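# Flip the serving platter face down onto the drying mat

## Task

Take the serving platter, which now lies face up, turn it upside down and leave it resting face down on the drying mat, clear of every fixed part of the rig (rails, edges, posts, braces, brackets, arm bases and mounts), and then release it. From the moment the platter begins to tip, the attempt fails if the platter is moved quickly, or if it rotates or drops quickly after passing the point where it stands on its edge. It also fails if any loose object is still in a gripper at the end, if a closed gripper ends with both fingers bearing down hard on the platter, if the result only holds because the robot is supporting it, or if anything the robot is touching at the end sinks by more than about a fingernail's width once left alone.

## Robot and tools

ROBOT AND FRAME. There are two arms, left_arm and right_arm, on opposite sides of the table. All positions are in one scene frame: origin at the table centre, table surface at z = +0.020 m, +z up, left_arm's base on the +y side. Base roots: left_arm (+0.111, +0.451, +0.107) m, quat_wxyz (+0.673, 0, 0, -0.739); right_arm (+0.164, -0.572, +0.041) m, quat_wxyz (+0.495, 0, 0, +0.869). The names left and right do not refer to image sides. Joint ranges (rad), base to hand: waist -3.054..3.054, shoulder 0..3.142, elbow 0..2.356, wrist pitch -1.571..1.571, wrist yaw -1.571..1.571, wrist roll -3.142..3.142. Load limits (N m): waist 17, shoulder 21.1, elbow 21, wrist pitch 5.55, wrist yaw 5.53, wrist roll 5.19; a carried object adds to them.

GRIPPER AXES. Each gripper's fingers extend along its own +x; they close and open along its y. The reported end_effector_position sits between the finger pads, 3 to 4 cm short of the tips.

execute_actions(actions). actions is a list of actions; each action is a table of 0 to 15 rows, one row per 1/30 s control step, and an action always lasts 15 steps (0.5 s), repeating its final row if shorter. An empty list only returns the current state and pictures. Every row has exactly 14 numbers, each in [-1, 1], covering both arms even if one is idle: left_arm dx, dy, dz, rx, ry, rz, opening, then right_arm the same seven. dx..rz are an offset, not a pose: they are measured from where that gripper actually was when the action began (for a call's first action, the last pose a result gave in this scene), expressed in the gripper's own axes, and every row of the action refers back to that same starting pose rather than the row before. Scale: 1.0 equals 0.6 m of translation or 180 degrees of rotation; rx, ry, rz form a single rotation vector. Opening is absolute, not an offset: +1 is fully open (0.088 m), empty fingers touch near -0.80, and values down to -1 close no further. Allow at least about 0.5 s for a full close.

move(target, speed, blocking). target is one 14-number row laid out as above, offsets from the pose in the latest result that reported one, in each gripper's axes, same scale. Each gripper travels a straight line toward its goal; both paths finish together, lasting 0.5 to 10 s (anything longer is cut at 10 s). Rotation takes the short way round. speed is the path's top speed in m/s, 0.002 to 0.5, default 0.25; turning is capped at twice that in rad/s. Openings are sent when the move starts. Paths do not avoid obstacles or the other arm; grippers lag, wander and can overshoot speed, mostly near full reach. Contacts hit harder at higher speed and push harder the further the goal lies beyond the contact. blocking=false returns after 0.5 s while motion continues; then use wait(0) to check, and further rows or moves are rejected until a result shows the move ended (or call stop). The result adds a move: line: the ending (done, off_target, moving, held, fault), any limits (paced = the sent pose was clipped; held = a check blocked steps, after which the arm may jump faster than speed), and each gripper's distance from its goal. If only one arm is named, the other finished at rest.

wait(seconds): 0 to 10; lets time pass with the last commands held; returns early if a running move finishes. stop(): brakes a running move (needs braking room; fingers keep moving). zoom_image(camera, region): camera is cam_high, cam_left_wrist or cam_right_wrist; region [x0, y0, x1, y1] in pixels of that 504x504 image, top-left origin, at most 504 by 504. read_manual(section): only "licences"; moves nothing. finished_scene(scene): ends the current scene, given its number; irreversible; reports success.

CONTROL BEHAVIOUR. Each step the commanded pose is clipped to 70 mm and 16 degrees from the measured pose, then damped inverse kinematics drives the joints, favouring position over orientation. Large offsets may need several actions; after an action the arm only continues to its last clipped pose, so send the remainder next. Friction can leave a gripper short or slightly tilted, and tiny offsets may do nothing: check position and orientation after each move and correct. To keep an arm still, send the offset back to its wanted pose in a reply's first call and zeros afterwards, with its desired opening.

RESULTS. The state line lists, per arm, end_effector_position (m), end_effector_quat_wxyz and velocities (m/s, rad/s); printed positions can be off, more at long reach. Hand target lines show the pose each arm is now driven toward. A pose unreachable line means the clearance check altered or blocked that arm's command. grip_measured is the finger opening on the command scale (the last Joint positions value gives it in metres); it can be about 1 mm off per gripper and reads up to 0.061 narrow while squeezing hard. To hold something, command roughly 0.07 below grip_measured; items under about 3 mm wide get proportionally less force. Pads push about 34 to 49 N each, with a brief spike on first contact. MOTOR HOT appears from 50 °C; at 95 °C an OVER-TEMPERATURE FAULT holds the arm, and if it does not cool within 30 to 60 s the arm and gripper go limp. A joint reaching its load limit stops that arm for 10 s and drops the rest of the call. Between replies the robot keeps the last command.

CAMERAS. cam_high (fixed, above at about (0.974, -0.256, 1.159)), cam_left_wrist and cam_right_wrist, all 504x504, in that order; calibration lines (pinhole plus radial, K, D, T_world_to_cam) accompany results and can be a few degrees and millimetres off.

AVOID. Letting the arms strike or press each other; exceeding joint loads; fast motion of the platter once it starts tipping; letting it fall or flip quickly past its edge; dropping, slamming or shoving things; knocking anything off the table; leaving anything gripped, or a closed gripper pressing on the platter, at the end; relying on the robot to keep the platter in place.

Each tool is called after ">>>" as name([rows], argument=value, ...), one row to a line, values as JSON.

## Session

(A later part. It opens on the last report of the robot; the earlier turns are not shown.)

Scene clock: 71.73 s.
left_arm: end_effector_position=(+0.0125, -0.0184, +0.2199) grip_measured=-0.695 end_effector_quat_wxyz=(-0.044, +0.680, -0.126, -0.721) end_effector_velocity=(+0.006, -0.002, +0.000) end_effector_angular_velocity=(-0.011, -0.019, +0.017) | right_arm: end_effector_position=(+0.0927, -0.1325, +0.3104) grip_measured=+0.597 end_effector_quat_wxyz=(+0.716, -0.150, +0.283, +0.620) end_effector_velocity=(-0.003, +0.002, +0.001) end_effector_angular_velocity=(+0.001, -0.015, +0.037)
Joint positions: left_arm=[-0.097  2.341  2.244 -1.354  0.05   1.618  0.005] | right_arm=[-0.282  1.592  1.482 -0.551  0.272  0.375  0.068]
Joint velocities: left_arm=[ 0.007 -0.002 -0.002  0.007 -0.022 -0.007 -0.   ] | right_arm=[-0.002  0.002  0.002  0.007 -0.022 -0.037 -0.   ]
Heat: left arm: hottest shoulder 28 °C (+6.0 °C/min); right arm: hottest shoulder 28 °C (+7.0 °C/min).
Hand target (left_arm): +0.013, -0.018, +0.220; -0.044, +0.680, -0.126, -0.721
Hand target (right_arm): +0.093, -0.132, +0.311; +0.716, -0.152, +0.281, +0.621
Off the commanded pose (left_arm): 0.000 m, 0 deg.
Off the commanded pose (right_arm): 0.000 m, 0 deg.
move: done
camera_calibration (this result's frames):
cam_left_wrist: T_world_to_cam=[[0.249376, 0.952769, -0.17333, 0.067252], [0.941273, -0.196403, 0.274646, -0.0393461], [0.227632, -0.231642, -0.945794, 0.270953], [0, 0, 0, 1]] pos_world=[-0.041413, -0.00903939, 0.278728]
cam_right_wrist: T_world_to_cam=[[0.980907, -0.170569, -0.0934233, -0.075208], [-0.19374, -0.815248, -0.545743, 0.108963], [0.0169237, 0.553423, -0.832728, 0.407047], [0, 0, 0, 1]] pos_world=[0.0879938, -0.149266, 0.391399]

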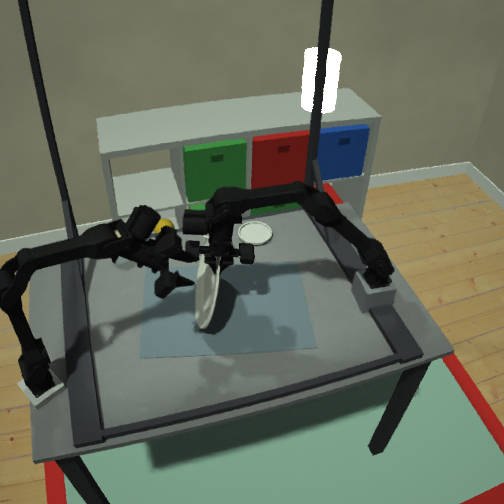

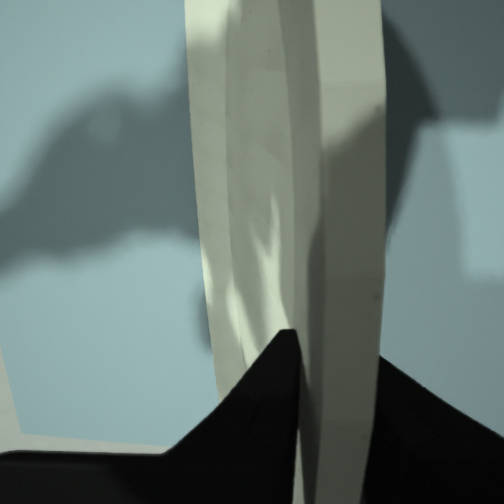

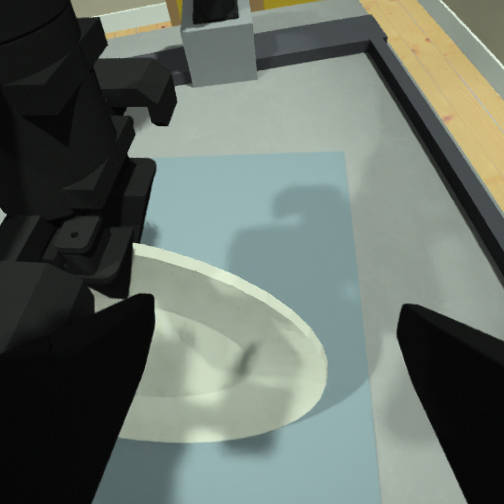

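>>> move(target=[0,0,0,0,0,0,-1,0.14,-0.038,-0.215,0,0,0,0.2], speed=0.15)

>>> move(target=[0,0,0,0,0,0,-1,0.04,0.085,0.03,0,0,0,0.2], speed=0.08)

Scene clock: 73.80 s.
left_arm: end_effector_position=(+0.0125, -0.0184, +0.2199) grip_measured=-0.695 end_effector_quat_wxyz=(-0.044, +0.680, -0.126, -0.721) end_effector_velocity=(+0.000, +0.003, +0.001) end_effector_angular_velocity=(+0.005, -0.009, -0.009) | right_arm: end_effector_position=(+0.0919, -0.1394, +0.1644) grip_measured=+0.203 end_effector_quat_wxyz=(+0.716, -0.142, +0.278, +0.624) end_effector_velocity=(+0.003, -0.003, -0.005) end_effector_angular_velocity=(-0.009, -0.004, +0.003)
Joint positions: left_arm=[-0.097  2.341  2.244 -1.354  0.05   1.618  0.005] | right_arm=[-0.275  1.656  0.939  0.076  0.276  0.378  0.049]
Joint velocities: left_arm=[-0.002 -0.007 -0.007 -0.007 -0.007  0.007 -0.   ] | right_arm=[-0.007 -0.002 -0.017  0.007 -0.007 -0.007 -0.   ]
Heat: left arm: hottest shoulder 28 °C (+6.1 °C/min); right arm: hottest shoulder 28 °C (+6.1 °C/min).
Hand target (left_arm): +0.013, -0.018, +0.220; -0.044, +0.680, -0.126, -0.721
Hand target (right_arm): +0.092, -0.142, +0.155; +0.716, -0.150, +0.283, +0.620
Off the commanded pose (left_arm): 0.000 m, 0 deg.
Off the commanded pose (right_arm): 0.010 m, 1 deg.
move: off_target (right_arm)
camera_calibration (this result's frames):
cam_left_wrist: T_world_to_cam=[[0.249376, 0.952769, -0.17333, 0.067252], [0.941273, -0.196403, 0.274646, -0.0393461], [0.227632, -0.231642, -0.945794, 0.270953], [0, 0, 0, 1]] pos_world=[-0.041413, -0.00903939, 0.278728]
cam_right_wrist: T_world_to_cam=[[0.980818, -0.16643, -0.101472, -0.0873691], [-0.194576, -0.804851, -0.560673, 0.0275118], [0.0116426, 0.569663, -0.821796, 0.290234], [0, 0, 0, 1]] pos_world=[0.0876673, -0.157733, 0.245073]

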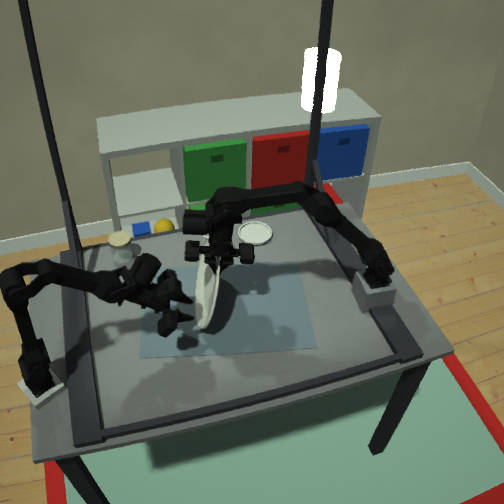

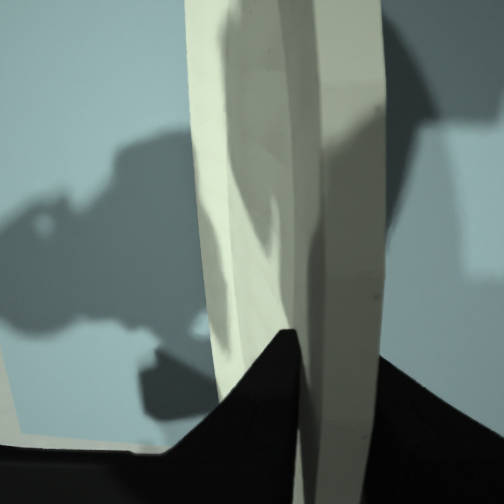

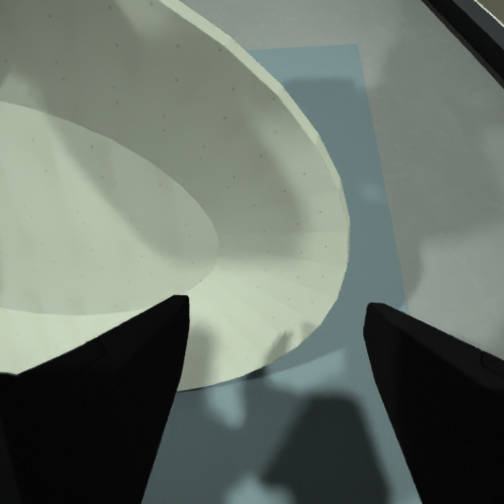

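Scene clock: 74.93 s.
left_arm: end_effector_position=(+0.0120, -0.0183, +0.2199) grip_measured=-0.695 end_effector_quat_wxyz=(-0.044, +0.680, -0.126, -0.721) end_effector_velocity=(-0.002, +0.003, +0.002) end_effector_angular_velocity=(+0.002, -0.007, +0.001) | right_arm: end_effector_position=(+0.0489, -0.1042, +0.1733) grip_measured=+0.203 end_effector_quat_wxyz=(+0.715, -0.143, +0.277, +0.626) end_effector_velocity=(-0.004, -0.002, -0.004) end_effector_angular_velocity=(-0.022, +0.003, +0.009)
Joint positions: left_arm=[-0.099  2.341  2.244 -1.354  0.05   1.618  0.005] | right_arm=[-0.188  1.807  1.16  -0.011  0.342  0.429  0.049]
Joint velocities: left_arm=[-0.007 -0.007 -0.002 -0.007 -0.007 -0.007  0.   ] | right_arm=[ 0.007  0.007  0.007 -0.022 -0.007  0.007 -0.   ]
Heat: left arm: hottest shoulder 28 °C (+6.1 °C/min); right arm: hottest shoulder 28 °C (+6.1 °C/min).
Hand target (left_arm): +0.013, -0.018, +0.220; -0.044, +0.680, -0.126, -0.721
Hand target (right_arm): +0.048, -0.101, +0.173; +0.716, -0.142, +0.278, +0.624
Off the commanded pose (left_arm): 0.001 m, 0 deg.
Off the commanded pose (right_arm): 0.004 m, 0 deg.
move: done
camera_calibration (this result's frames):
cam_left_wrist: T_world_to_cam=[[0.250479, 0.952547, -0.172956, 0.0670958], [0.941028, -0.197583, 0.274641, -0.0388317], [0.227435, -0.231548, -0.945864, 0.271126], [0, 0, 0, 1]] pos_world=[-0.0419281, -0.00880572, 0.278718]
cam_right_wrist: T_world_to_cam=[[0.981816, -0.161185, -0.100279, -0.0381556], [-0.189592, -0.805944, -0.560811, 0.052146], [0.0095749, 0.569625, -0.821849, 0.278171], [0, 0, 0, 1]] pos_world=[0.0446848, -0.122577, 0.254032]

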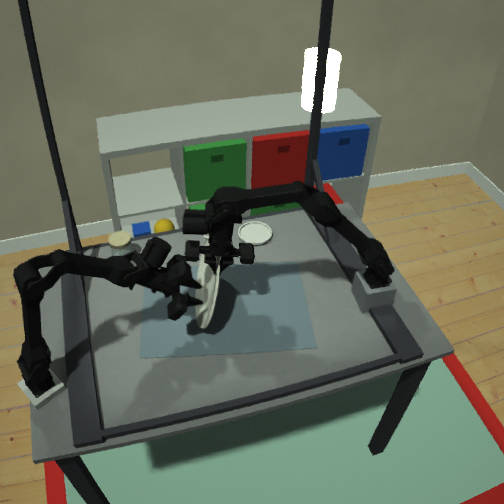

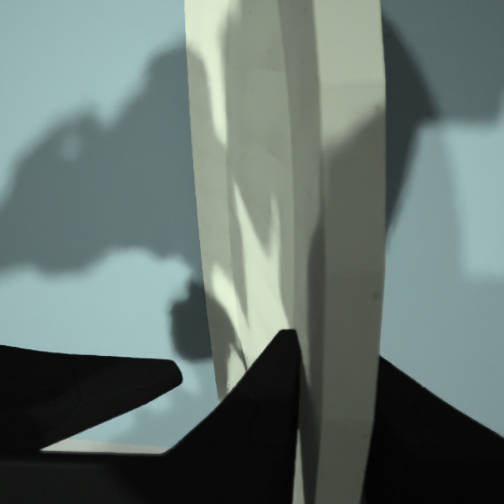

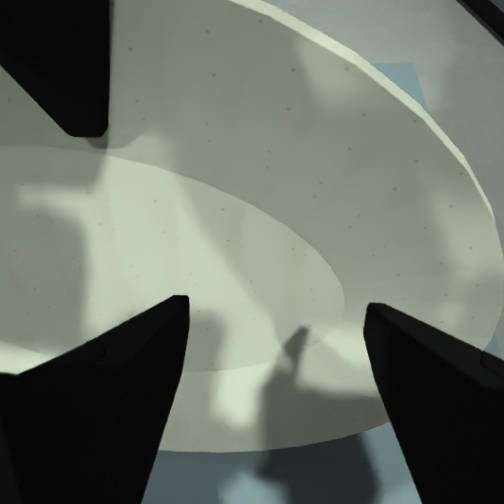

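>>> move(target=[0,0,0,0,0,0,-1,-0.08,0,-0.05,0.5,0,0,0.2], speed=0.4)

>>> move(target=[0,0,0,0,0,0,-1,0,0,0,0.5,0,0,0.2], speed=0.5)

Scene clock: 77.90 s.
left_arm: end_effector_position=(+0.0120, -0.0184, +0.2199) grip_measured=-0.695 end_effector_quat_wxyz=(-0.044, +0.680, -0.127, -0.721) end_effector_velocity=(-0.004, +0.005, -0.001) end_effector_angular_velocity=(+0.023, +0.004, -0.001) | right_arm: end_effector_position=(+0.0388, -0.1563, +0.1786) grip_measured=+0.203 end_effector_quat_wxyz=(+0.605, +0.405, +0.639, +0.249) end_effector_velocity=(-0.004, -0.002, -0.004) end_effector_angular_velocity=(-0.017, +0.001, +0.024)
Joint positions: left_arm=[-0.099  2.341  2.244 -1.353  0.049  1.618  0.005] | right_arm=[-0.104  1.638  0.987 -0.02   0.406  2.051  0.049]
Joint velocities: left_arm=[-0.007  0.002  0.002 -0.022  0.007 -0.007 -0.   ] | right_arm=[ 0.002  0.002 -0.002 -0.007 -0.022 -0.007  0.   ]
Heat: left arm: hottest shoulder 29 °C (+7.1 °C/min); right arm: hottest shoulder 28 °C (+5.1 °C/min).
Hand target (left_arm): +0.012, -0.018, +0.220; -0.044, +0.680, -0.126, -0.721
Hand target (right_arm): +0.040, -0.160, +0.177; +0.607, +0.404, +0.639, +0.247
Off the commanded pose (left_arm): 0.000 m, 0 deg.
Off the commanded pose (right_arm): 0.004 m, 0 deg.
move: done
camera_calibration (this result's frames):
cam_left_wrist: T_world_to_cam=[[0.2509, 0.952318, -0.173608, 0.0673894], [0.94062, -0.197483, 0.276108, -0.0391967], [0.228658, -0.232574, -0.945317, 0.270938], [0, 0, 0, 1]] pos_world=[-0.0419909, -0.00890351, 0.278645]
cam_right_wrist: T_world_to_cam=[[-0.173336, -0.565604, -0.806254, 0.0715808], [-0.942268, -0.14291, 0.302832, -0.0102086], [-0.286505, 0.8122, -0.50818, 0.305651], [0, 0, 0, 1]] pos_world=[0.0903588, -0.209222, 0.216129]

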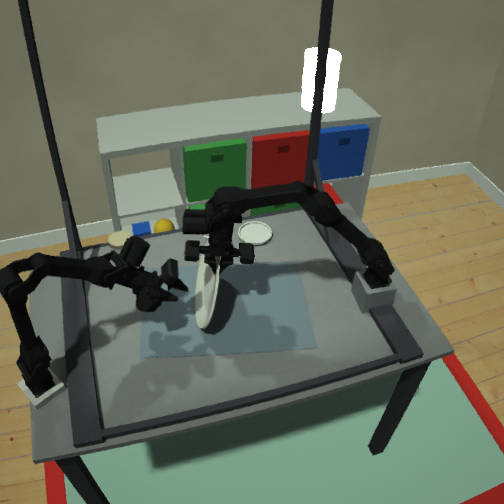

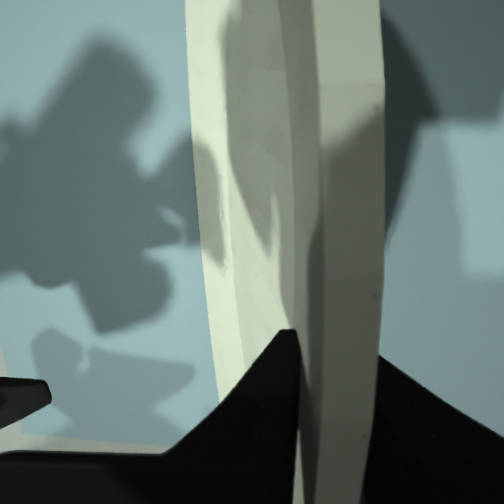

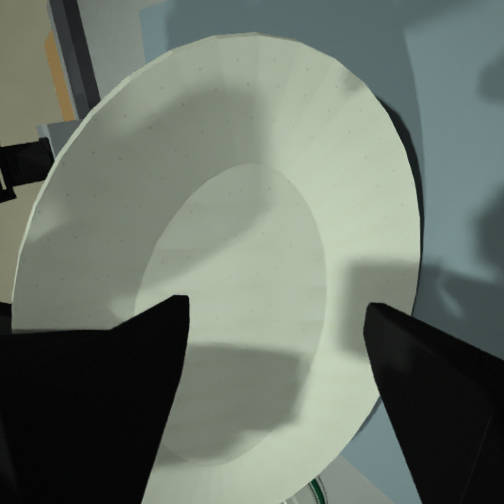

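Scene clock: 80.17 s.
left_arm: end_effector_position=(+0.0120, -0.0184, +0.2199) grip_measured=-0.695 end_effector_quat_wxyz=(-0.044, +0.680, -0.127, -0.721) end_effector_velocity=(+0.000, +0.002, +0.002) end_effector_angular_velocity=(+0.002, -0.007, +0.006) | right_arm: end_effector_position=(+0.0372, -0.1535, +0.1802) grip_measured=+0.203 end_effector_quat_wxyz=(+0.231, +0.655, +0.712, -0.102) end_effector_velocity=(-0.001, -0.002, -0.004) end_effector_angular_velocity=(+0.008, -0.005, +0.027)
Joint positions: left_arm=[-0.099  2.341  2.244 -1.353  0.049  1.618  0.005] | right_arm=[-0.131  1.617  0.857  0.25   0.321  3.137  0.049]
Joint velocities: left_arm=[-0.002 -0.007 -0.002 -0.007 -0.007 -0.007 -0.   ] | right_arm=[-0.002 -0.002 -0.027  0.037 -0.022 -0.022 -0.   ]
Heat: left arm: hottest shoulder 29 °C (+7.1 °C/min); right arm: hottest shoulder 28 °C (+5.1 °C/min).
Hand target (left_arm): +0.012, -0.018, +0.220; -0.044, +0.680, -0.127, -0.721
Hand target (right_arm): +0.039, -0.156, +0.178; +0.230, +0.656, +0.711, -0.103
Off the commanded pose (left_arm): 0.000 m, 0 deg.
Off the commanded pose (right_arm): 0.004 m, 25 deg; orientation clipped at the last step of the last action.
joint sent to its limit (right arm) — the command would take joint 6 (wrist roll) past its upper limit, so that joint was sent only as far as its limit.
move: off_target (right_arm); limits=paced
camera_calibration (this result's frames):
cam_left_wrist: T_world_to_cam=[[0.2509, 0.952318, -0.173608, 0.0673894], [0.94062, -0.197483, 0.276108, -0.0391967], [0.228658, -0.232574, -0.945317, 0.270938], [0, 0, 0, 1]] pos_world=[-0.0419909, -0.00890351, 0.278645]
cam_right_wrist: T_world_to_cam=[[-0.96995, -0.151523, -0.190363, 0.0564234], [-0.207763, 0.108652, 0.972126, -0.121098], [-0.126616, 0.982464, -0.136868, 0.256989], [0, 0, 0, 1]] pos_world=[0.0621071, -0.230775, 0.163637]

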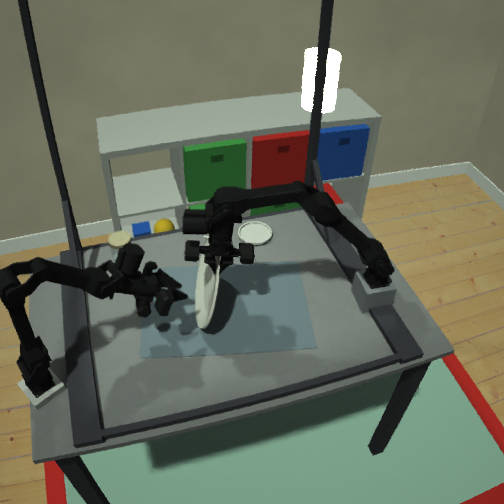

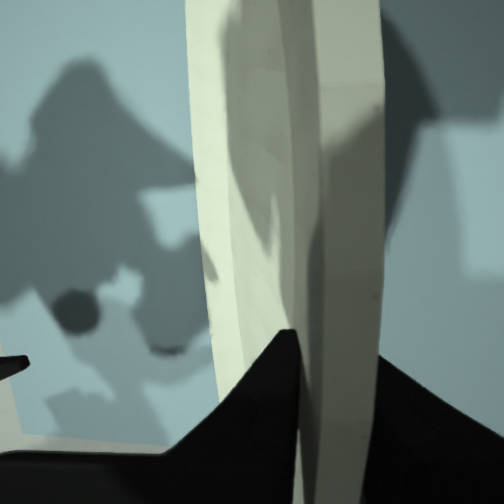

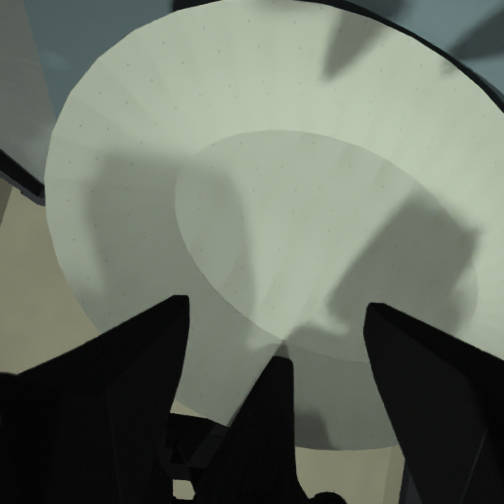

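>>> move(target=[0,0,0,0,0,0,-1,0.075,0,0,0,0,0,0.2], speed=0.06)

>>> move(target=[-0.01,0.075,0,0,0,0,-1,0,0,0,0,0,0,0.2], speed=0.015)

Scene clock: 81.63 s.
left_arm: end_effector_position=(+0.0120, -0.0184, +0.2199) grip_measured=-0.695 end_effector_quat_wxyz=(-0.044, +0.680, -0.127, -0.721) end_effector_velocity=(-0.002, +0.002, +0.000) end_effector_angular_velocity=(+0.009, +0.007, +0.004) | right_arm: end_effector_position=(+0.0359, -0.1171, +0.1599) grip_measured=+0.203 end_effector_quat_wxyz=(+0.231, +0.656, +0.711, -0.103) end_effector_velocity=(+0.001, +0.003, +0.006) end_effector_angular_velocity=(+0.017, -0.004, -0.005)
Joint positions: left_arm=[-0.099  2.341  2.244 -1.353  0.049  1.618  0.005] | right_arm=[-0.169  1.783  0.954  0.323  0.29   3.121  0.049]
Joint velocities: left_arm=[-0.002 -0.002 -0.002 -0.007  0.007 -0.007 -0.   ] | right_arm=[-0.002 -0.002  0.007  0.007  0.007 -0.007 -0.   ]
Heat: left arm: hottest shoulder 30 °C (+7.0 °C/min); right arm: hottest shoulder 28 °C (+5.0 °C/min).
Hand target (left_arm): +0.012, -0.018, +0.220; -0.044, +0.680, -0.127, -0.721
Hand target (right_arm): +0.035, -0.114, +0.160; +0.231, +0.655, +0.712, -0.102
Off the commanded pose (left_arm): 0.000 m, 0 deg.
Off the commanded pose (right_arm): 0.003 m, 0 deg.
move: done
camera_calibration (this result's frames):
cam_left_wrist: T_world_to_cam=[[0.2509, 0.952318, -0.173608, 0.0673894], [0.94062, -0.197483, 0.276108, -0.0391967], [0.228658, -0.232574, -0.945317, 0.270938], [0, 0, 0, 1]] pos_world=[-0.0419909, -0.00890351, 0.278645]
cam_right_wrist: T_world_to_cam=[[-0.970621, -0.149221, -0.188756, 0.0568481], [-0.206057, 0.11042, 0.97229, -0.105511], [-0.124243, 0.982619, -0.137924, 0.218362], [0, 0, 0, 1]] pos_world=[0.0605666, -0.194433, 0.143435]

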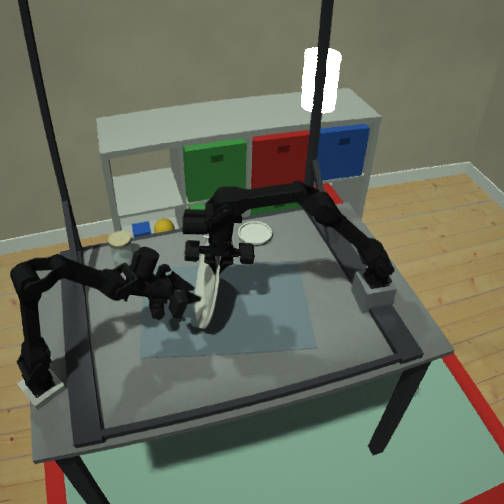

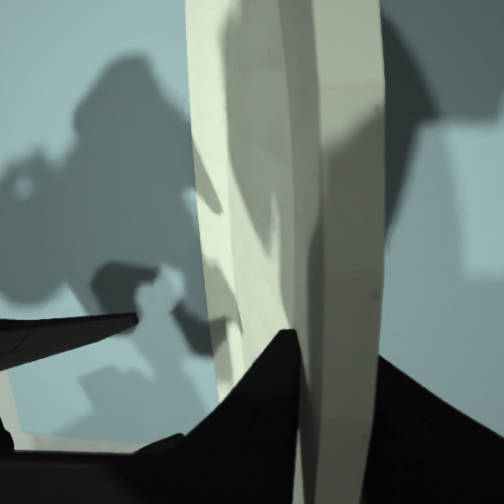

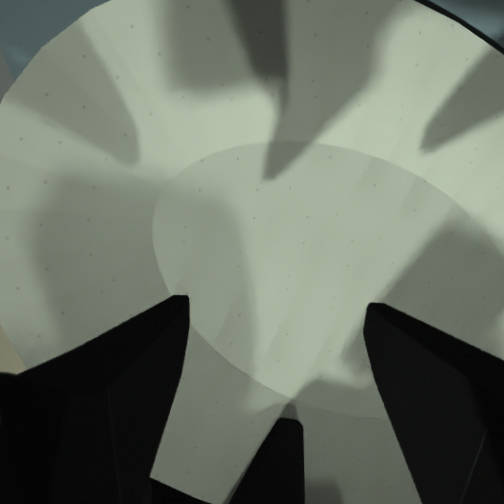

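Scene clock: 84.87 s.
left_arm: end_effector_position=(+0.0068, -0.0347, +0.2251) grip_measured=-0.670 end_effector_quat_wxyz=(-0.026, +0.677, -0.144, -0.721) end_effector_velocity=(+0.002, +0.009, -0.005) end_effector_angular_velocity=(+0.044, -0.017, -0.008) | right_arm: end_effector_position=(+0.0359, -0.1171, +0.1599) grip_measured=+0.203 end_effector_quat_wxyz=(+0.231, +0.656, +0.711, -0.103) end_effector_velocity=(+0.000, -0.001, -0.004) end_effector_angular_velocity=(-0.012, -0.008, +0.007)
Joint positions: left_arm=[-0.103  2.385  2.336 -1.35   0.049  1.611  0.006] | right_arm=[-0.169  1.783  0.954  0.323  0.29   3.121  0.049]
Joint velocities: left_arm=[-0.002  0.002 -0.007 -0.037 -0.007  0.007 -0.   ] | right_arm=[-0.002  0.002 -0.002 -0.007 -0.007 -0.007  0.   ]
Heat: left arm: hottest shoulder 30 °C (+7.1 °C/min); right arm: hottest shoulder 28 °C (+4.1 °C/min).
Hand target (left_arm): +0.002, -0.058, +0.232; +0.013, +0.670, -0.180, -0.720
Hand target (right_arm): +0.036, -0.117, +0.160; +0.231, +0.656, +0.711, -0.103
Off the commanded pose (left_arm): 0.028 m, 3 deg.
Off the commanded pose (right_arm): 0.000 m, 0 deg.
joint sent to its limit (left arm) — the command would take joint 3 (elbow) past its upper limit, so that joint was sent only as far as its limit.
move: off_target (left_arm)
camera_calibration (this result's frames):
cam_left_wrist: T_world_to_cam=[[0.246301, 0.943271, -0.222656, 0.0958466], [0.94421, -0.181709, 0.27468, -0.0381004], [0.218639, -0.277888, -0.935401, 0.269548], [0, 0, 0, 1]] pos_world=[-0.046566, -0.0224283, 0.283942]
cam_right_wrist: T_world_to_cam=[[-0.970621, -0.149221, -0.188756, 0.0568481], [-0.206057, 0.11042, 0.97229, -0.105511], [-0.124243, 0.982619, -0.137924, 0.218362], [0, 0, 0, 1]] pos_world=[0.0605666, -0.194433, 0.143435]

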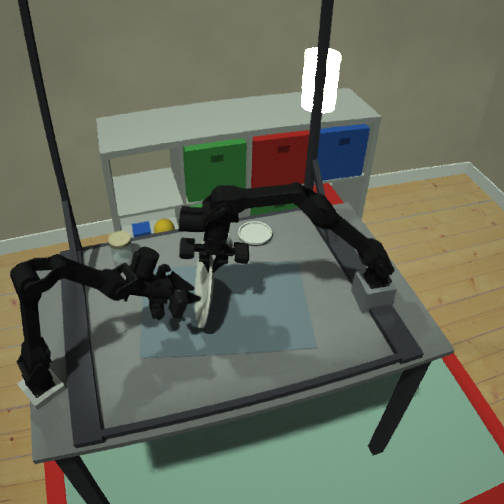

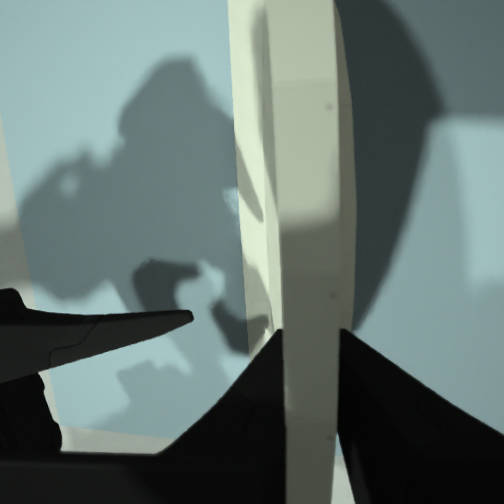

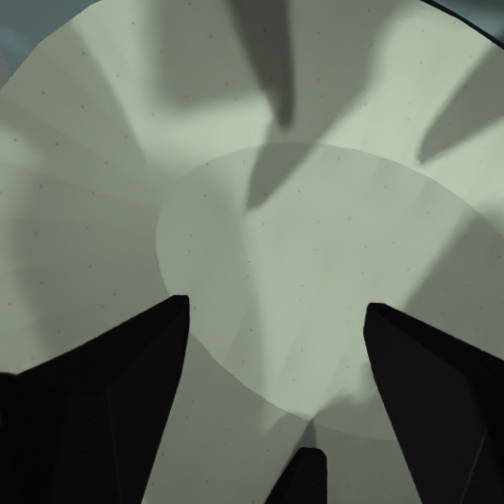

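>>> move(target=[0,0,0,0,0,0,-1,0.05,0,0,0,0,0,0.2], speed=0.03)

Scene clock: 86.40 s.
left_arm: end_effector_position=(+0.0073, -0.0289, +0.2247) grip_measured=-0.682 end_effector_quat_wxyz=(-0.035, +0.678, -0.135, -0.722) end_effector_velocity=(+0.000, +0.002, +0.000) end_effector_angular_velocity=(+0.007, -0.006, +0.020) | right_arm: end_effector_position=(+0.0352, -0.0942, +0.1468) grip_measured=+0.203 end_effector_quat_wxyz=(+0.231, +0.657, +0.710, -0.104) end_effector_velocity=(+0.000, +0.000, -0.002) end_effector_angular_velocity=(-0.008, -0.006, +0.007)
Joint positions: left_arm=[-0.104  2.384  2.336 -1.378  0.05   1.611  0.006] | right_arm=[-0.188  1.884  1.028  0.353  0.274  3.113  0.049]
Joint velocities: left_arm=[-0.002 -0.002 -0.002 -0.007 -0.007 -0.022  0.   ] | right_arm=[-0.002  0.002  0.002 -0.007 -0.007 -0.007 -0.   ]
Heat: left arm: hottest shoulder 30 °C (+6.0 °C/min); right arm: hottest shoulder 28 °C (+4.0 °C/min).
Hand target (left_arm): +0.007, -0.035, +0.225; -0.026, +0.677, -0.144, -0.721
Hand target (right_arm): +0.035, -0.091, +0.146; +0.231, +0.656, +0.711, -0.103
Off the commanded pose (left_arm): 0.006 m, 1 deg.
Off the commanded pose (right_arm): 0.004 m, 0 deg.
move: done
camera_calibration (this result's frames):
cam_left_wrist: T_world_to_cam=[[0.248407, 0.948332, -0.197382, 0.0846043], [0.942787, -0.189922, 0.274012, -0.0374347], [0.222367, -0.254156, -0.941253, 0.272606], [0, 0, 0, 1]] pos_world=[-0.0463419, -0.0180582, 0.283548]
cam_right_wrist: T_world_to_cam=[[-0.971225, -0.146503, -0.187775, 0.0572913], [-0.204967, 0.112637, 0.972266, -0.0952671], [-0.121289, 0.982777, -0.139424, 0.194124], [0, 0, 0, 1]] pos_world=[0.0596612, -0.171656, 0.130448]

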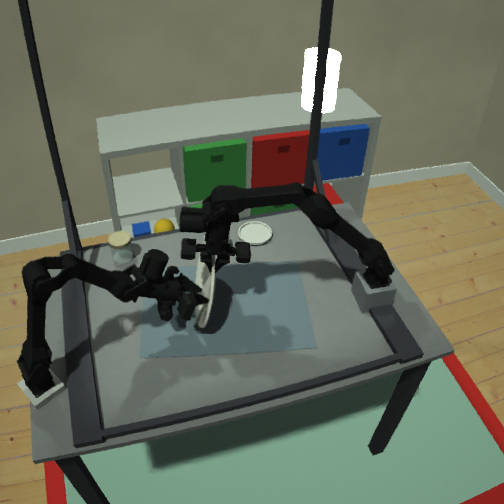

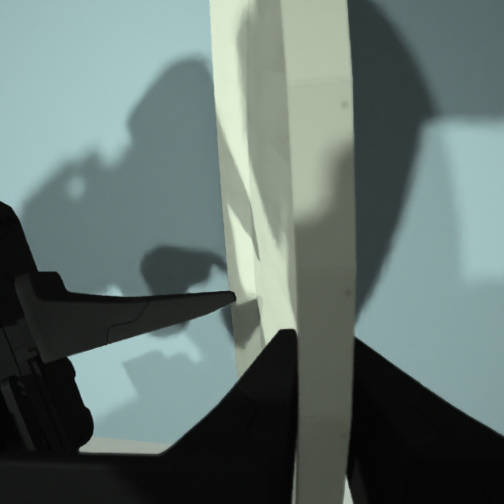

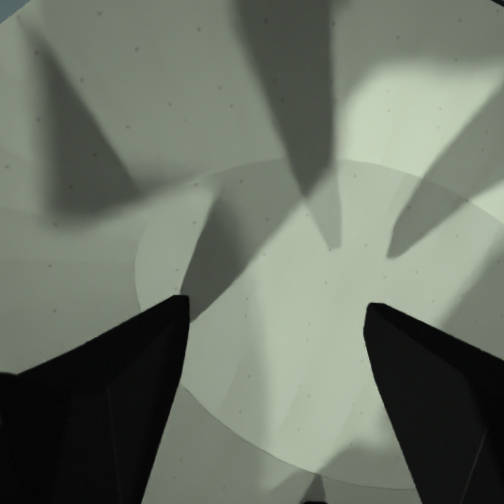

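>>> move(target=[0,0,0,0,0,0,-1,0.02,0,0,0,0,0,0.2], speed=0.02)

>>> move(target=[0.01,0.07,0,0,0,0.07,-0.55,0,0,0,0,0,0,0.2], speed=0.015)

Scene clock: 88.43 s.
left_arm: end_effector_position=(+0.0069, -0.0243, +0.2240) grip_measured=-0.690 end_effector_quat_wxyz=(-0.041, +0.678, -0.126, -0.723) end_effector_velocity=(-0.002, +0.000, +0.002) end_effector_angular_velocity=(-0.004, +0.011, +0.018) | right_arm: end_effector_position=(+0.0347, -0.0888, +0.1444) grip_measured=+0.203 end_effector_quat_wxyz=(+0.230, +0.658, +0.710, -0.104) end_effector_velocity=(+0.002, +0.000, -0.001) end_effector_angular_velocity=(-0.006, +0.001, -0.012)
Joint positions: left_arm=[-0.105  2.384  2.336 -1.398  0.054  1.606  0.005] | right_arm=[-0.191  1.907  1.046  0.359  0.274  3.113  0.049]
Joint velocities: left_arm=[-0.002 -0.007 -0.007  0.007  0.007 -0.022 -0.   ] | right_arm=[-0.002  0.002  0.002 -0.007  0.007  0.007 -0.   ]
Heat: left arm: hottest shoulder 30 °C (+6.0 °C/min); right arm: hottest shoulder 28 °C (+4.0 °C/min).
Hand target (left_arm): +0.007, -0.029, +0.225; -0.035, +0.678, -0.134, -0.722
Hand target (right_arm): +0.035, -0.084, +0.141; +0.231, +0.657, +0.710, -0.104
Off the commanded pose (left_arm): 0.005 m, 1 deg.
Off the commanded pose (right_arm): 0.006 m, 0 deg.
move: done
camera_calibration (this result's frames):
cam_left_wrist: T_world_to_cam=[[0.245633, 0.953035, -0.177171, 0.0758007], [0.943406, -0.193016, 0.269687, -0.03509], [0.222824, -0.233389, -0.946509, 0.27492], [0, 0, 0, 1]] pos_world=[-0.0467739, -0.0148504, 0.283107]
cam_right_wrist: T_world_to_cam=[[-0.971733, -0.143572, -0.18741, 0.0573468], [-0.204042, 0.111437, 0.972599, -0.0937906], [-0.118754, 0.983346, -0.137582, 0.18817], [0, 0, 0, 1]] pos_world=[0.0589344, -0.166351, 0.127857]

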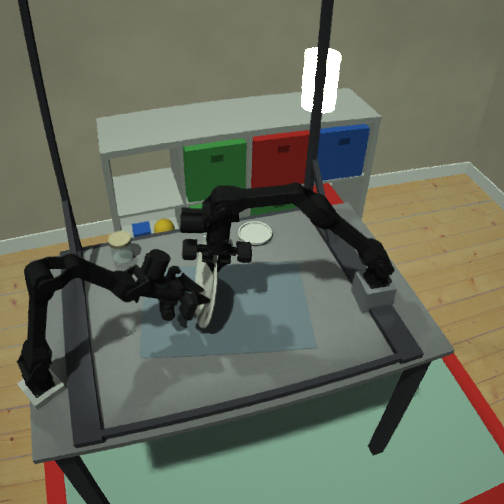

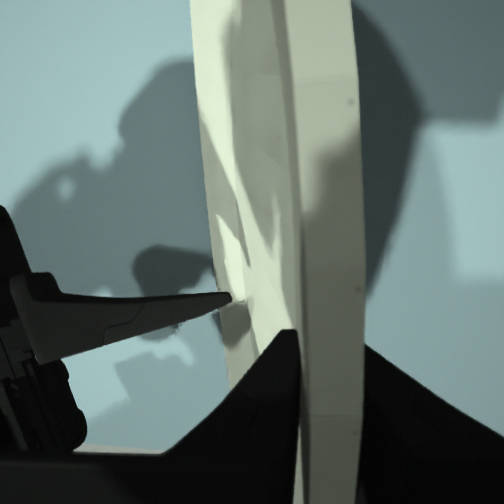

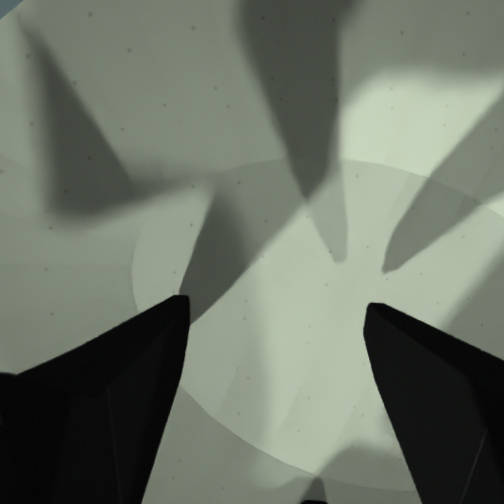

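Scene clock: 96.00 s.
left_arm: end_effector_position=(+0.0018, -0.0388, +0.2254) grip_measured=-0.541 end_effector_quat_wxyz=(+0.006, +0.668, -0.160, -0.726) end_effector_velocity=(+0.003, +0.002, -0.002) end_effector_angular_velocity=(+0.007, -0.025, -0.004) | right_arm: end_effector_position=(+0.0326, -0.0896, +0.1454) grip_measured=+0.203 end_effector_quat_wxyz=(+0.230, +0.657, +0.711, -0.103) end_effector_velocity=(+0.001, -0.002, -0.004) end_effector_angular_velocity=(-0.022, -0.011, +0.007)
Joint positions: left_arm=[-0.108  2.32   2.211 -1.22   0.06   1.583  0.013] | right_arm=[-0.186  1.905  1.046  0.357  0.276  3.113  0.049]
Joint velocities: left_arm=[-0.002 -0.002 -0.007 -0.007 -0.022  0.007 -0.   ] | right_arm=[-0.002 -0.002 -0.002 -0.022 -0.007 -0.007  0.   ]
Heat: left arm: hottest wrist pitch 35 °C (+9.1 °C/min); right arm: hottest shoulder 28 °C (+3.0 °C/min).
Hand target (left_arm): -0.003, -0.063, +0.225; +0.037, +0.660, -0.199, -0.723
Hand target (right_arm): +0.035, -0.089, +0.144; +0.230, +0.658, +0.710, -0.104
Off the commanded pose (left_arm): 0.027 m, 6 deg.
Off the commanded pose (right_arm): 0.002 m, 0 deg.
move: off_target (left_arm)
camera_calibration (this result's frames):
cam_left_wrist: T_world_to_cam=[[0.219229, 0.931814, -0.289242, 0.115675], [0.955448, -0.144985, 0.257095, -0.0288552], [0.197629, -0.332719, -0.922085, 0.264702], [0, 0, 0, 1]] pos_world=[-0.0501026, -0.0239, 0.284955]
cam_right_wrist: T_world_to_cam=[[-0.97115, -0.146841, -0.187896, 0.0551312], [-0.204736, 0.109408, 0.972683, -0.0953032], [-0.122273, 0.983091, -0.136315, 0.188727], [0, 0, 0, 1]] pos_world=[0.0571048, -0.167013, 0.128785]

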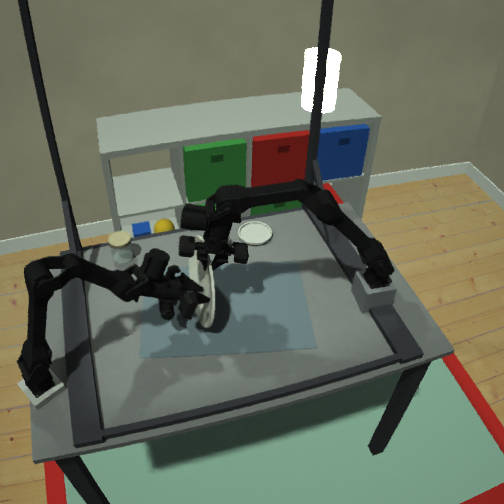

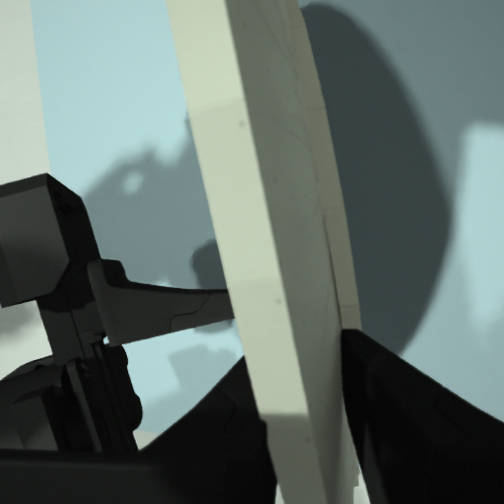

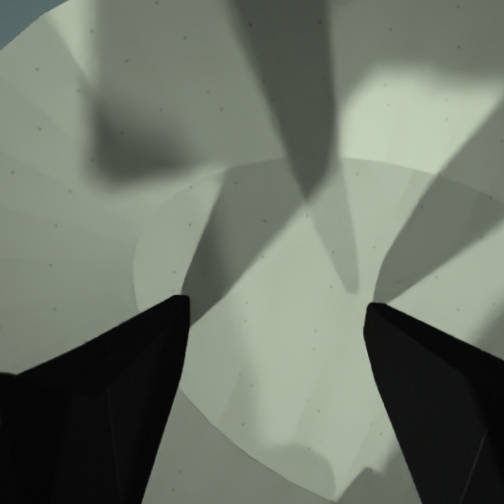

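>>> move(target=[0.0,0.05,0,0,0,0.03,-0.4,-0.035,0,0,0,0,0,0.2], speed=0.012)

Scene clock: 100.30 s.
left_arm: end_effector_position=(-0.0051, -0.0560, +0.2311) grip_measured=-0.397 end_effector_quat_wxyz=(+0.024, +0.662, -0.180, -0.727) end_effector_velocity=(-0.000, +0.000, +0.001) end_effector_angular_velocity=(+0.000, -0.009, -0.007) | right_arm: end_effector_position=(+0.0305, -0.1065, +0.1525) grip_measured=+0.203 end_effector_quat_wxyz=(+0.233, +0.653, +0.714, -0.103) end_effector_velocity=(+0.000, -0.002, +0.001) end_effector_angular_velocity=(-0.000, -0.024, +0.006)
Joint positions: left_arm=[-0.113  2.361  2.291 -1.203  0.063  1.577  0.02 ] | right_arm=[-0.168  1.837  0.993  0.337  0.282  3.118  0.049]
Joint velocities: left_arm=[-0.002  0.002  0.007 -0.007 -0.007  0.007 -0.   ] | right_arm=[ 0.002 -0.007 -0.002 -0.007  0.007 -0.022 -0.   ]
Heat: left arm: hottest wrist pitch 35 °C (+7.1 °C/min); right arm: hottest shoulder 29 °C (+3.0 °C/min).
Hand target (left_arm): -0.004, -0.067, +0.233; +0.040, +0.660, -0.191, -0.725
Hand target (right_arm): +0.033, -0.108, +0.155; +0.230, +0.657, +0.711, -0.103
Off the commanded pose (left_arm): 0.011 m, 2 deg.
Off the commanded pose (right_arm): 0.004 m, 1 deg.
move: off_target (left_arm)
camera_calibration (this result's frames):
cam_left_wrist: T_world_to_cam=[[0.215567, 0.914292, -0.342931, 0.146205], [0.959164, -0.132395, 0.249952, -0.0237869], [0.183127, -0.382808, -0.905496, 0.258871], [0, 0, 0, 1]] pos_world=[-0.0561077, -0.0377255, 0.29049]
cam_right_wrist: T_world_to_cam=[[-0.969392, -0.157633, -0.188231, 0.050795], [-0.206978, 0.112326, 0.971876, -0.100277], [-0.132057, 0.981088, -0.141515, 0.206869], [0, 0, 0, 1]] pos_world=[0.0558034, -0.183686, 0.136293]

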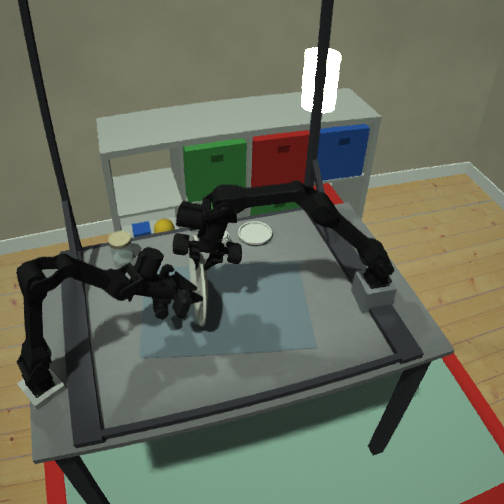

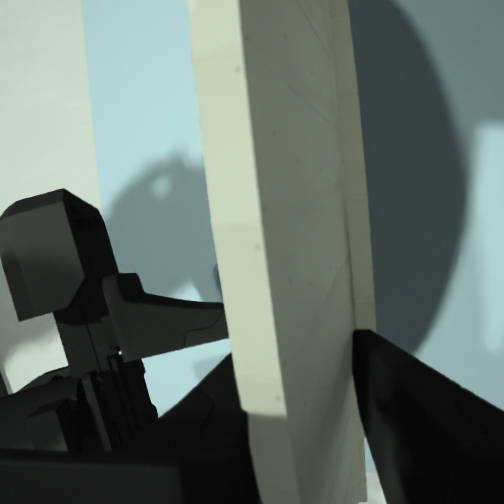

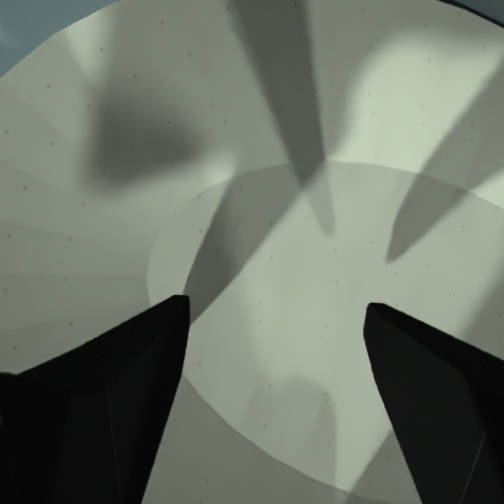

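>>> move(target=[0,0,0,0,0,0,-0.4,0.018,0,0,0,0,0,0.2], speed=0.015)

>>> execute_actions([
  [[0,0,0,0,0,0,-0.2,0,0,0,0,0,0,0.2]],
  [[0,0,0,0,0,0,0.1,0,0,0,0,0,0,0.2]],
  [[0,0,0,0,0,0,0.1,0,0,0,0,0,0,0.2]],
])

Scene clock: 102.43 s.
left_arm: end_effector_position=(-0.0065, -0.0524, +0.2303) grip_measured=-0.397 end_effector_quat_wxyz=(+0.018, +0.662, -0.176, -0.729) end_effector_velocity=(-0.003, -0.001, -0.001) end_effector_angular_velocity=(-0.000, +0.009, +0.003) | right_arm: end_effector_position=(+0.0294, -0.1007, +0.1513) grip_measured=+0.203 end_effector_quat_wxyz=(+0.230, +0.654, +0.714, -0.102) end_effector_velocity=(+0.000, +0.000, +0.001) end_effector_angular_velocity=(-0.003, -0.004, +0.007)
Joint positions: left_arm=[-0.116  2.361  2.292 -1.219  0.068  1.577  0.02 ] | right_arm=[-0.171  1.86   1.012  0.346  0.282  3.118  0.049]
Joint velocities: left_arm=[-0.002  0.002 -0.002  0.007  0.007 -0.007 -0.   ] | right_arm=[-0.002 -0.002  0.002 -0.007 -0.007 -0.007 -0.   ]
Heat: left arm: hottest wrist pitch 35 °C (+7.0 °C/min); right arm: hottest shoulder 29 °C (+3.0 °C/min).
Hand target (left_arm): -0.005, -0.056, +0.231; +0.025, +0.662, -0.180, -0.727
Hand target (right_arm): +0.030, -0.097, +0.148; +0.232, +0.653, +0.714, -0.103
Off the commanded pose (left_arm): 0.004 m, 1 deg.
Off the commanded pose (right_arm): 0.005 m, 0 deg.
move: done
camera_calibration (this result's frames):
cam_left_wrist: T_world_to_cam=[[0.218814, 0.918747, -0.328672, 0.1399], [0.958977, -0.140267, 0.246349, -0.0213342], [0.180231, -0.369094, -0.911749, 0.261917], [0, 0, 0, 1]] pos_world=[-0.0573587, -0.0348534, 0.29004]
cam_right_wrist: T_world_to_cam=[[-0.970118, -0.155017, -0.186655, 0.0504256], [-0.204347, 0.107243, 0.973006, -0.100728], [-0.130815, 0.982074, -0.135716, 0.200086], [0, 0, 0, 1]] pos_world=[0.0545095, -0.177879, 0.134576]

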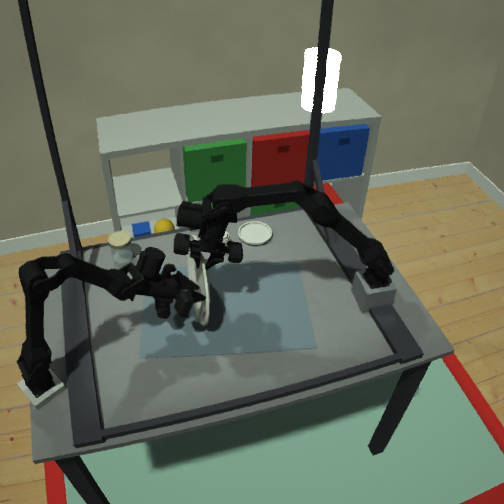

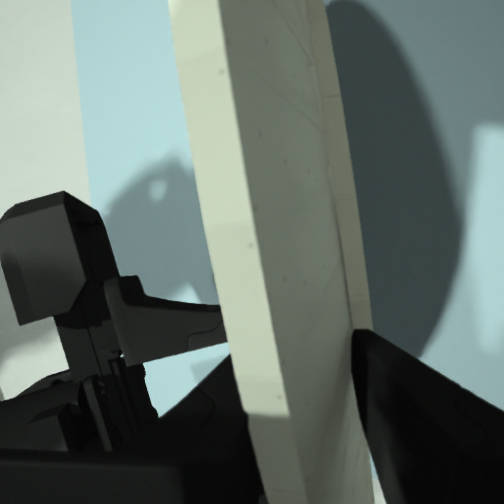

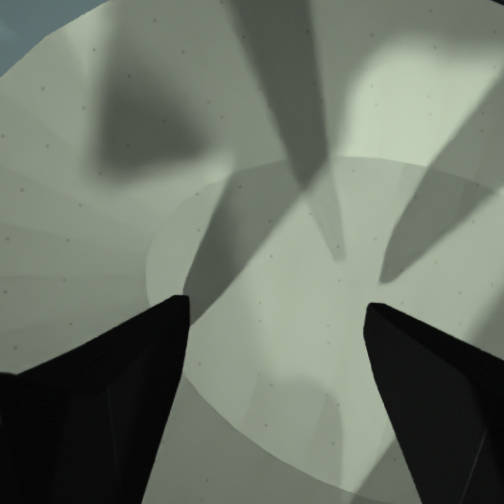

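Scene clock: 103.93 s.
left_arm: end_effector_position=(-0.0079, -0.0467, +0.2289) grip_measured=+0.098 end_effector_quat_wxyz=(+0.008, +0.661, -0.168, -0.731) end_effector_velocity=(+0.002, +0.001, +0.001) end_effector_angular_velocity=(-0.001, -0.020, +0.010) | right_arm: end_effector_position=(+0.0292, -0.1007, +0.1514) grip_measured=+0.203 end_effector_quat_wxyz=(+0.229, +0.654, +0.714, -0.102) end_effector_velocity=(+0.001, -0.001, -0.004) end_effector_angular_velocity=(-0.011, -0.034, +0.021)
Joint positions: left_arm=[-0.12   2.361  2.292 -1.244  0.073  1.577  0.044] | right_arm=[-0.17   1.86   1.012  0.347  0.282  3.118  0.049]
Joint velocities: left_arm=[-0.002 -0.002  0.002 -0.007 -0.022 -0.007  0.   ] | right_arm=[-0.002  0.002 -0.002 -0.007 -0.007 -0.037  0.   ]
Heat: left arm: hottest wrist pitch 35 °C (+7.1 °C/min); right arm: hottest shoulder 29 °C (+3.0 °C/min).
Hand target (left_arm): -0.008, -0.049, +0.229; +0.011, +0.661, -0.171, -0.731
Hand target (right_arm): +0.029, -0.101, +0.151; +0.229, +0.654, +0.714, -0.102
Off the commanded pose (left_arm): 0.002 m, 1 deg.
Off the commanded pose (right_arm): 0.000 m, 0 deg.
camera_calibration (this result's frames):
cam_left_wrist: T_world_to_cam=[[0.223369, 0.925697, -0.305271, 0.129538], [0.958155, -0.151008, 0.243176, -0.0186813], [0.179009, -0.346815, -0.920693, 0.266059], [0, 0, 0, 1]] pos_world=[-0.0586624, -0.0304609, 0.289046]
cam_right_wrist: T_world_to_cam=[[-0.97011, -0.155254, -0.186502, 0.0502068], [-0.204124, 0.106472, 0.973138, -0.101015], [-0.131227, 0.98212, -0.13498, 0.199962], [0, 0, 0, 1]] pos_world=[0.0543269, -0.177837, 0.134656]

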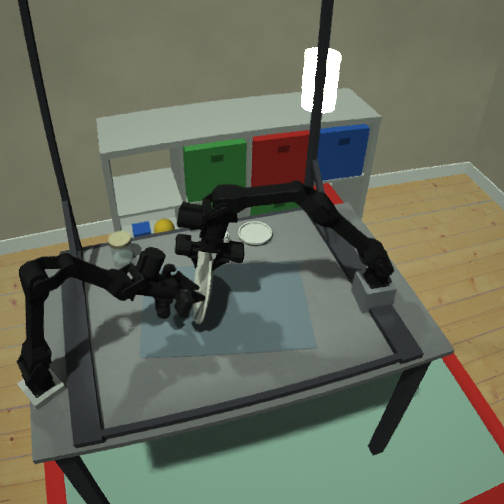

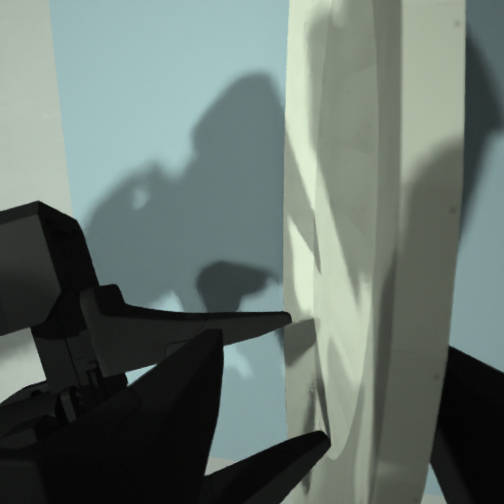

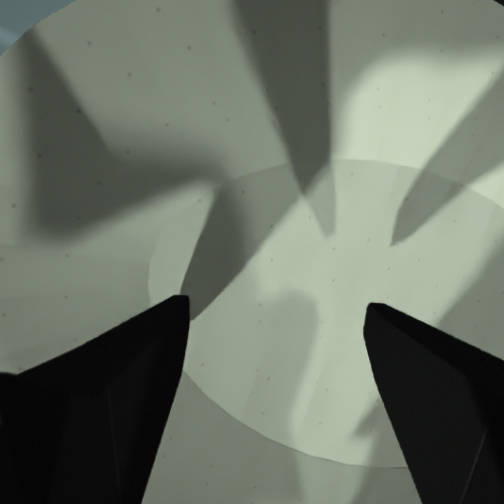

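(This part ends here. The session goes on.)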